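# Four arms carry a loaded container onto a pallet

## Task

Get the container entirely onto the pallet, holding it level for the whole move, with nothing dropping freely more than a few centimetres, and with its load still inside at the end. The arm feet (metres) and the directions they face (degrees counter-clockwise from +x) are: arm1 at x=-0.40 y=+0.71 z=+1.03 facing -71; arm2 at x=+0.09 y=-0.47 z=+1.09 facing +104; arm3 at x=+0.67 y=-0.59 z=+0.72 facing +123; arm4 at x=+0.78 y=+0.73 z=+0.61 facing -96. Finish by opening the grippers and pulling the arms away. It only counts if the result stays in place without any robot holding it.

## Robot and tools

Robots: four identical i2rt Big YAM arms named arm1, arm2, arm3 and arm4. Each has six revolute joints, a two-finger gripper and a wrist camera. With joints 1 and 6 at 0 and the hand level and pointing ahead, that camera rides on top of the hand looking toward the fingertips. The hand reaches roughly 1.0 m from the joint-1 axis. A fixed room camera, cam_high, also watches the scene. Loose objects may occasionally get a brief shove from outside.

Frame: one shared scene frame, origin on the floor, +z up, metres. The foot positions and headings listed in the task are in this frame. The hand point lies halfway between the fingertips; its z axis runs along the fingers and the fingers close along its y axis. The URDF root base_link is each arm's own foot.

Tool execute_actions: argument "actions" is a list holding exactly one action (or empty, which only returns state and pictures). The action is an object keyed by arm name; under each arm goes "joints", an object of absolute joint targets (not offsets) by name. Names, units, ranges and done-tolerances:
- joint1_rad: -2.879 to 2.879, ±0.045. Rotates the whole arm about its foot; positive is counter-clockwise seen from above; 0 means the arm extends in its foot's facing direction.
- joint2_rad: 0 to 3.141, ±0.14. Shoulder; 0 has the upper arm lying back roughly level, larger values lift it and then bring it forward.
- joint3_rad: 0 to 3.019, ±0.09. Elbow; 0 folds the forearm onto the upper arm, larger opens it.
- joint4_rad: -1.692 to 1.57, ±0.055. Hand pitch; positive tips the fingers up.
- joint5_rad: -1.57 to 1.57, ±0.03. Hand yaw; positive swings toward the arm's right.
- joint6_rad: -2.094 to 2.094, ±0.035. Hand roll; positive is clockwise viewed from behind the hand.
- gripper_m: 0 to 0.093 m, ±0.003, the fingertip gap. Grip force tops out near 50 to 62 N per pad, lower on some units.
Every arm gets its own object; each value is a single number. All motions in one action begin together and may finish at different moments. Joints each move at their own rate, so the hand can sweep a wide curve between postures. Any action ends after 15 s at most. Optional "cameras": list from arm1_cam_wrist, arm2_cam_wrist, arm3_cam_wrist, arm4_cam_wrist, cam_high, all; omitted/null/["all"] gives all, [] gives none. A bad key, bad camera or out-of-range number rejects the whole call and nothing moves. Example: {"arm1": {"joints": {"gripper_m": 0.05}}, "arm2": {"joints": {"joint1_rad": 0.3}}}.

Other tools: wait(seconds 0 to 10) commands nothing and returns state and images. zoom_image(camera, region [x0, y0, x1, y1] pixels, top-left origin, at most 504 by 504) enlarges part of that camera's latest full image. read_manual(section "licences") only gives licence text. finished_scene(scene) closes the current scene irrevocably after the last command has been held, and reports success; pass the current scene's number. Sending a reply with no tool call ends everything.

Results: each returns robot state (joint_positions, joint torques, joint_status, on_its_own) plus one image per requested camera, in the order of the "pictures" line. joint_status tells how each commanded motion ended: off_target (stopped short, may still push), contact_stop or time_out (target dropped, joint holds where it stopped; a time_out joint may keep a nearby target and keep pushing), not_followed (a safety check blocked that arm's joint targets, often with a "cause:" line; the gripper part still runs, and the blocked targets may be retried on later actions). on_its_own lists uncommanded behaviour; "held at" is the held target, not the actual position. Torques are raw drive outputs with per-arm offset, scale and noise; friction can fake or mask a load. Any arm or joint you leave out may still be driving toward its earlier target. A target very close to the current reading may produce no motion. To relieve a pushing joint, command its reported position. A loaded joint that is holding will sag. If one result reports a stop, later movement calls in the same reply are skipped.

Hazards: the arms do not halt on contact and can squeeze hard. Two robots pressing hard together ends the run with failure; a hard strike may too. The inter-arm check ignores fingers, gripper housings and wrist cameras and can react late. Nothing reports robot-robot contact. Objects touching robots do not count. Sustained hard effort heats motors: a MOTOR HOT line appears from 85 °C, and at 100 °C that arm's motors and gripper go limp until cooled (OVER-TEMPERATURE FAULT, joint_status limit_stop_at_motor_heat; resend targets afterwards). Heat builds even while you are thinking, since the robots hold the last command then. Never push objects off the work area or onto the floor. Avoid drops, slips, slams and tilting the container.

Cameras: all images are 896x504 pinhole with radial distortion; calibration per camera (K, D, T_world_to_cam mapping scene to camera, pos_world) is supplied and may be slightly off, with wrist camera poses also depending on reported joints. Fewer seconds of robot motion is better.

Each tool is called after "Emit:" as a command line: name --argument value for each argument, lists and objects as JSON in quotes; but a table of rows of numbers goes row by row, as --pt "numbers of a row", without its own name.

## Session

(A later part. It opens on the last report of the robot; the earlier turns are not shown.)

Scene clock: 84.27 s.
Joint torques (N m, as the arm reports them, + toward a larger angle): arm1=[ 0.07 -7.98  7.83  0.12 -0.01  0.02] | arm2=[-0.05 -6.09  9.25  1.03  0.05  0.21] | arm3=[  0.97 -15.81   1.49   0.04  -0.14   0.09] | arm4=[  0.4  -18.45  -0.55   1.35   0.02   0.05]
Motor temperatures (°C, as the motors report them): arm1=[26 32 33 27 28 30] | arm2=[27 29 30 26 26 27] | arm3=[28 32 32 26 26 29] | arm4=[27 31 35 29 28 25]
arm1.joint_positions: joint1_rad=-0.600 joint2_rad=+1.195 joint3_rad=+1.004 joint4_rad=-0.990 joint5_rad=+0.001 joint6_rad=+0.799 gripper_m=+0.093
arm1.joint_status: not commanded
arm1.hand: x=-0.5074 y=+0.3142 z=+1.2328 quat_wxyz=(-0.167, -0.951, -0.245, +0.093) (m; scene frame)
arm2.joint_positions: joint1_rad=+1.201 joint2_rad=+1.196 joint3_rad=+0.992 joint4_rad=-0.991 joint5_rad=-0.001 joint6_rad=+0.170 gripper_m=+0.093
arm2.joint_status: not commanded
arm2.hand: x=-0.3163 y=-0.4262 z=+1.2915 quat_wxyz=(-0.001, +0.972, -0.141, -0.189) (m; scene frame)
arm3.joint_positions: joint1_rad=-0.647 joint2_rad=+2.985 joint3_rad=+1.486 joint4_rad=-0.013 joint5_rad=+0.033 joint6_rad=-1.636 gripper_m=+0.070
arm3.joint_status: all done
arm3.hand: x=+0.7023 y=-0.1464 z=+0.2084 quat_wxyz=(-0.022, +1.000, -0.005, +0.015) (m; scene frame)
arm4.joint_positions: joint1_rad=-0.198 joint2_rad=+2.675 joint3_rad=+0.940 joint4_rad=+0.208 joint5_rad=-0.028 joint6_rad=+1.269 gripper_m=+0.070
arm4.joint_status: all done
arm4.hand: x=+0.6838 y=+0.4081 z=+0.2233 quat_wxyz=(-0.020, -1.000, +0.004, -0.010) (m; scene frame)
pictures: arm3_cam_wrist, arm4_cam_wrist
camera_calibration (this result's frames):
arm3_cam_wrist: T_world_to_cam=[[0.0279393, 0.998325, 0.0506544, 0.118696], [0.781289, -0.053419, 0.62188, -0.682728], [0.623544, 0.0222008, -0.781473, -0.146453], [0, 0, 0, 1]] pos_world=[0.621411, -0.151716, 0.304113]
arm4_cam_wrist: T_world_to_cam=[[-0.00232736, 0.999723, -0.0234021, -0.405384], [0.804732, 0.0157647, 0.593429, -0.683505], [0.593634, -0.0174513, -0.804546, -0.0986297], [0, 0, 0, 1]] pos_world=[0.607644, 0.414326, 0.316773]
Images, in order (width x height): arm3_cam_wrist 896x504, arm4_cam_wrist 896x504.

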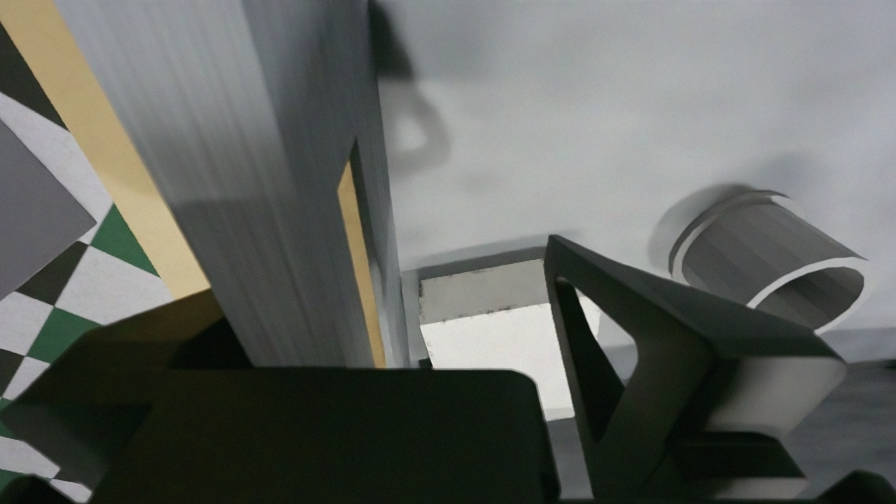

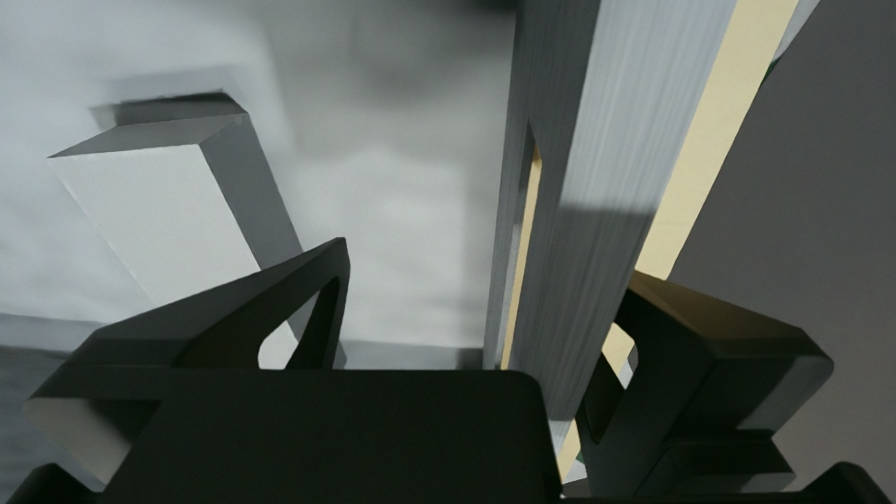

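Emit:
execute_actions --actions '[{"arm3":{"joints":{"gripper_m":0.093,"joint3_rad":1.43}},"arm4":{"joints":{"gripper_m":0.093,"joint3_rad":0.90,"joint4_rad":0.18}}}]' --cameras '[]'

Emit:
execute_actions --actions '[{"arm3":{"joints":{"joint2_rad":2.68,"joint3_rad":1.17,"joint4_rad":-0.066}},"arm4":{"joints":{"joint2_rad":2.36,"joint3_rad":0.72,"joint4_rad":0.06}}}]' --cameras '[]'

Emit:
execute_actions --actions '[{"arm3":{"joints":{"joint2_rad":1.3,"joint3_rad":0.8,"joint4_rad":-0.9}},"arm4":{"joints":{"joint2_rad":1.3,"joint3_rad":0.7,"joint4_rad":-0.8}}}]'

Scene clock: 85.33 s.
Joint torques (N m, as the arm reports them, + toward a larger angle): arm1=[ 0.07 -7.96  7.84  0.1  -0.01  0.02] | arm2=[-0.05 -6.12  9.24  1.04  0.05  0.2 ] | arm3=[  1.19 -14.8    0.96  -0.07  -0.15   0.05] | arm4=[  0.22 -18.24  -1.48   0.59   0.     0.09]
Motor temperatures (°C, as the motors report them): arm1=[26 32 33 27 28 30] | arm2=[27 29 30 26 26 27] | arm3=[28 32 32 26 26 29] | arm4=[27 31 35 29 28 25]
arm1.joint_positions: joint1_rad=-0.600 joint2_rad=+1.195 joint3_rad=+1.004 joint4_rad=-0.990 joint5_rad=+0.001 joint6_rad=+0.799 gripper_m=+0.093
arm1.joint_status: not commanded
arm1.hand: x=-0.5074 y=+0.3142 z=+1.2328 quat_wxyz=(-0.167, -0.951, -0.245, +0.093) (m; scene frame)
arm2.joint_positions: joint1_rad=+1.201 joint2_rad=+1.196 joint3_rad=+0.992 joint4_rad=-0.991 joint5_rad=-0.001 joint6_rad=+0.170 gripper_m=+0.093
arm2.joint_status: not commanded
arm2.hand: x=-0.3163 y=-0.4262 z=+1.2915 quat_wxyz=(-0.001, +0.972, -0.141, -0.189) (m; scene frame)
arm3.joint_positions: joint1_rad=-0.647 joint2_rad=+2.985 joint3_rad=+1.426 joint4_rad=-0.013 joint5_rad=+0.033 joint6_rad=-1.635 gripper_m=+0.093
arm3.joint_status: all done
arm3.hand: x=+0.6995 y=-0.1839 z=+0.2075 quat_wxyz=(+0.008, +1.000, -0.004, +0.013) (m; scene frame)
arm4.joint_positions: joint1_rad=-0.198 joint2_rad=+2.673 joint3_rad=+0.903 joint4_rad=+0.185 joint5_rad=-0.028 joint6_rad=+1.269 gripper_m=+0.093
arm4.joint_status: all done
arm4.hand: x=+0.6922 y=+0.4340 z=+0.2266 quat_wxyz=(+0.007, -1.000, +0.005, -0.018) (m; scene frame)
pictures: none
No camera images: the call's "cameras" was empty. Leave "cameras" out to get every camera's image.

Scene clock: 86.57 s.
Joint torques (N m, as the arm reports them, + toward a larger angle): arm1=[-0.06 -7.9   7.82  0.12 -0.01  0.01] | arm2=[-0.07 -6.09  9.24  1.05  0.05  0.21] | arm3=[  1.27 -13.69   0.98  -0.3   -0.15   0.05] | arm4=[  0.73 -14.73  -0.46   0.69   0.05   0.06]
Motor temperatures (°C, as the motors report them): arm1=[26 32 33 27 27 30] | arm2=[27 29 30 26 26 27] | arm3=[28 32 32 26 26 29] | arm4=[27 31 35 29 28 25]
arm1.joint_positions: joint1_rad=-0.600 joint2_rad=+1.195 joint3_rad=+1.004 joint4_rad=-0.990 joint5_rad=+0.001 joint6_rad=+0.799 gripper_m=+0.093
arm1.joint_status: not commanded
arm1.hand: x=-0.5074 y=+0.3142 z=+1.2328 quat_wxyz=(-0.167, -0.951, -0.245, +0.093) (m; scene frame)
arm2.joint_positions: joint1_rad=+1.201 joint2_rad=+1.196 joint3_rad=+0.992 joint4_rad=-0.991 joint5_rad=-0.001 joint6_rad=+0.170 gripper_m=+0.093
arm2.joint_status: not commanded
arm2.hand: x=-0.3163 y=-0.4262 z=+1.2915 quat_wxyz=(-0.001, +0.972, -0.141, -0.189) (m; scene frame)
arm3.joint_positions: joint1_rad=-0.647 joint2_rad=+2.665 joint3_rad=+1.172 joint4_rad=-0.053 joint5_rad=+0.032 joint6_rad=-1.635 gripper_m=+0.093
arm3.joint_status: all done
arm3.hand: x=+0.7012 y=-0.1678 z=+0.3301 quat_wxyz=(-0.006, +1.000, -0.005, +0.014) (m; scene frame)
arm4.joint_positions: joint1_rad=-0.198 joint2_rad=+2.359 joint3_rad=+0.723 joint4_rad=+0.064 joint5_rad=-0.030 joint6_rad=+1.269 gripper_m=+0.093
arm4.joint_status: all done
arm4.hand: x=+0.6913 y=+0.4313 z=+0.3282 quat_wxyz=(+0.001, -1.000, +0.005, -0.017) (m; scene frame)
pictures: none
No camera images: the call's "cameras" was empty. Leave "cameras" out to get every camera's image.

Scene clock: 88.27 s.
Joint torques (N m, as the arm reports them, + toward a larger angle): arm1=[ 0.   -7.97  7.84  0.12 -0.01  0.01] | arm2=[-0.04 -6.07  9.25  1.04  0.05  0.21] | arm3=[ 0.62 -6.65  8.89 -0.29 -0.09  0.04] | arm4=[-0.21 -9.55  7.27  0.79  0.02  0.04]
Motor temperatures (°C, as the motors report them): arm1=[26 32 33 27 27 30] | arm2=[27 28 31 26 26 27] | arm3=[28 32 32 26 26 29] | arm4=[27 31 34 29 28 25]
arm1.joint_positions: joint1_rad=-0.600 joint2_rad=+1.195 joint3_rad=+1.004 joint4_rad=-0.990 joint5_rad=+0.001 joint6_rad=+0.799 gripper_m=+0.093
arm1.joint_status: not commanded
arm1.hand: x=-0.5074 y=+0.3142 z=+1.2328 quat_wxyz=(-0.167, -0.951, -0.245, +0.093) (m; scene frame)
arm2.joint_positions: joint1_rad=+1.201 joint2_rad=+1.196 joint3_rad=+0.992 joint4_rad=-0.991 joint5_rad=-0.001 joint6_rad=+0.170 gripper_m=+0.093
arm2.joint_status: not commanded
arm2.hand: x=-0.3163 y=-0.4262 z=+1.2915 quat_wxyz=(-0.001, +0.972, -0.141, -0.189) (m; scene frame)
arm3.joint_positions: joint1_rad=-0.647 joint2_rad=+1.304 joint3_rad=+0.798 joint4_rad=-0.883 joint5_rad=+0.032 joint6_rad=-1.635 gripper_m=+0.093
arm3.joint_status: all done
arm3.hand: x=+0.6997 y=-0.2214 z=+0.8001 quat_wxyz=(-0.084, +0.996, -0.006, +0.019) (m; scene frame)
arm4.joint_positions: joint1_rad=-0.198 joint2_rad=+1.307 joint3_rad=+0.694 joint4_rad=-0.793 joint5_rad=-0.030 joint6_rad=+1.269 gripper_m=+0.093
arm4.joint_status: all done
arm4.hand: x=+0.6808 y=+0.4012 z=+0.6573 quat_wxyz=(-0.079, -0.997, +0.004, +0.008) (m; scene frame)
pictures: arm1_cam_wrist, arm2_cam_wrist, arm3_cam_wrist, arm4_cam_wrist, cam_high
camera_calibration (this result's frames):
arm1_cam_wrist: T_world_to_cam=[[-0.497474, 0.823939, -0.271374, -0.181757], [0.754296, 0.565358, 0.333778, -0.203378], [0.428436, -0.03865, -0.902745, 1.46525], [0, 0, 0, 1]] pos_world=[-0.564778, 0.32137, 1.3413]
arm2_cam_wrist: T_world_to_cam=[[0.274761, 0.959961, -0.0545976, 0.565154], [0.936473, -0.2543, 0.241557, -0.120035], [0.218001, -0.1175, -0.968849, 1.3919], [0, 0, 0, 1]] pos_world=[-0.346309, -0.409503, 1.40839]
arm3_cam_wrist: T_world_to_cam=[[0.0287027, 0.984444, 0.173338, 0.0618392], [0.776025, -0.131247, 0.616895, -1.06221], [0.630048, 0.116808, -0.767721, 0.324577], [0, 0, 0, 1]] pos_world=[0.618031, -0.238202, 0.89374]
arm4_cam_wrist: T_world_to_cam=[[-0.00472679, 0.990226, -0.139395, -0.306642], [0.82565, 0.0825081, 0.558117, -0.956316], [0.564163, -0.112454, -0.81797, 0.319298], [0, 0, 0, 1]] pos_world=[0.607996, 0.418455, 0.752168]
Images, in order (width x height): arm1_cam_wrist 896x504, arm2_cam_wrist 896x504, arm3_cam_wrist 896x504, arm4_cam_wrist 896x504, cam_high 896x504.

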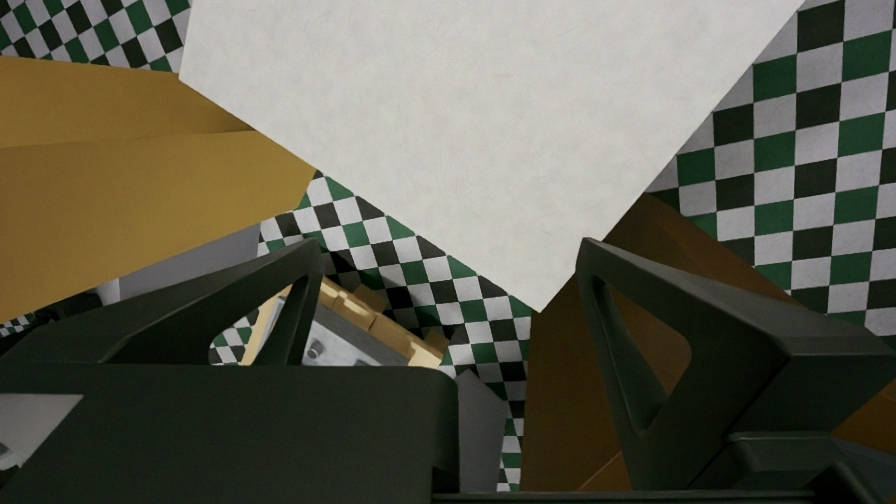

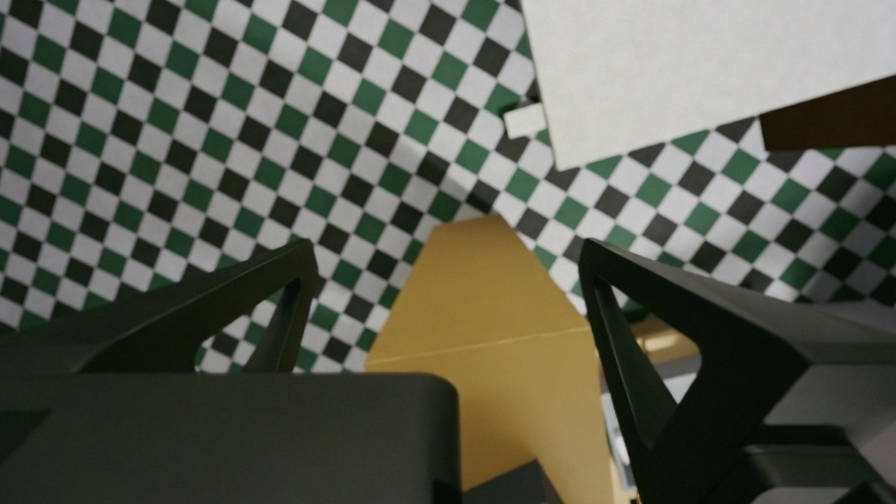

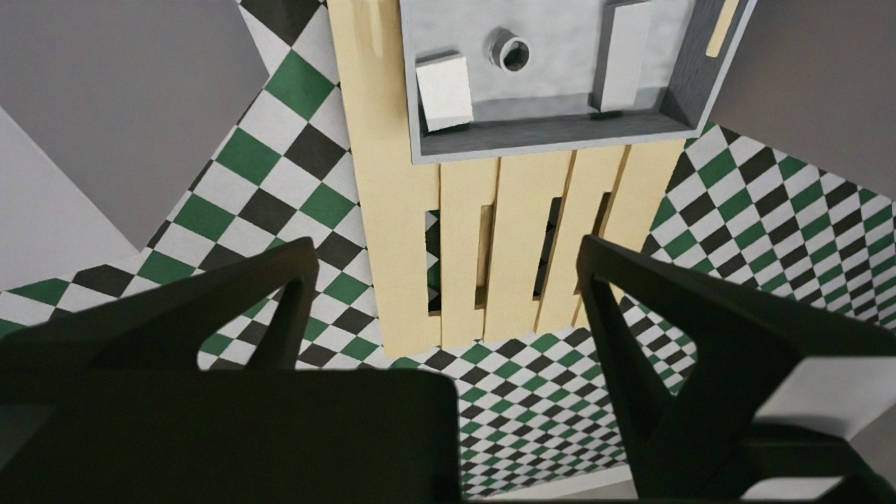

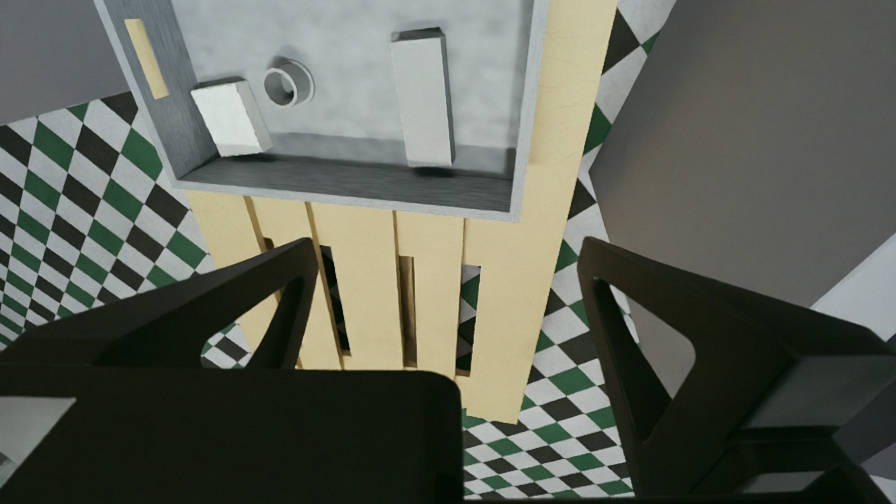

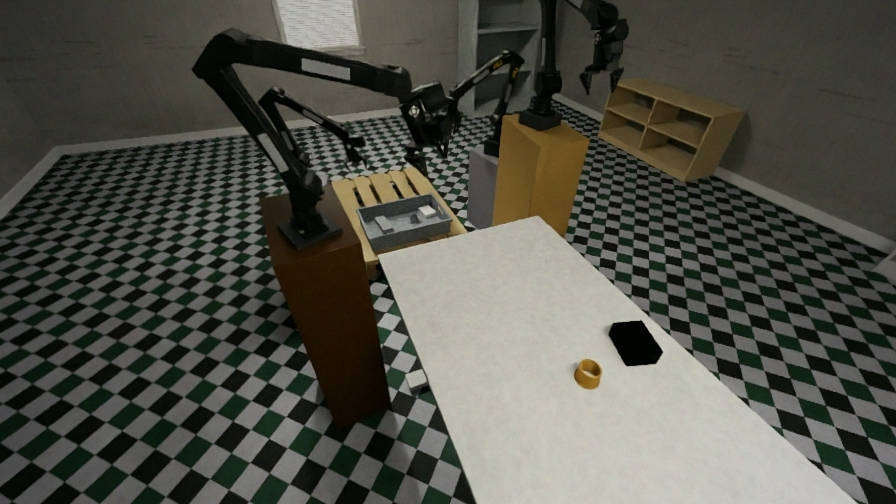

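The container is on the pallet, with margin visible on the -x side in arm1's view.

Emit:
finished_scene --scene 1

The scene is finished: the task was done.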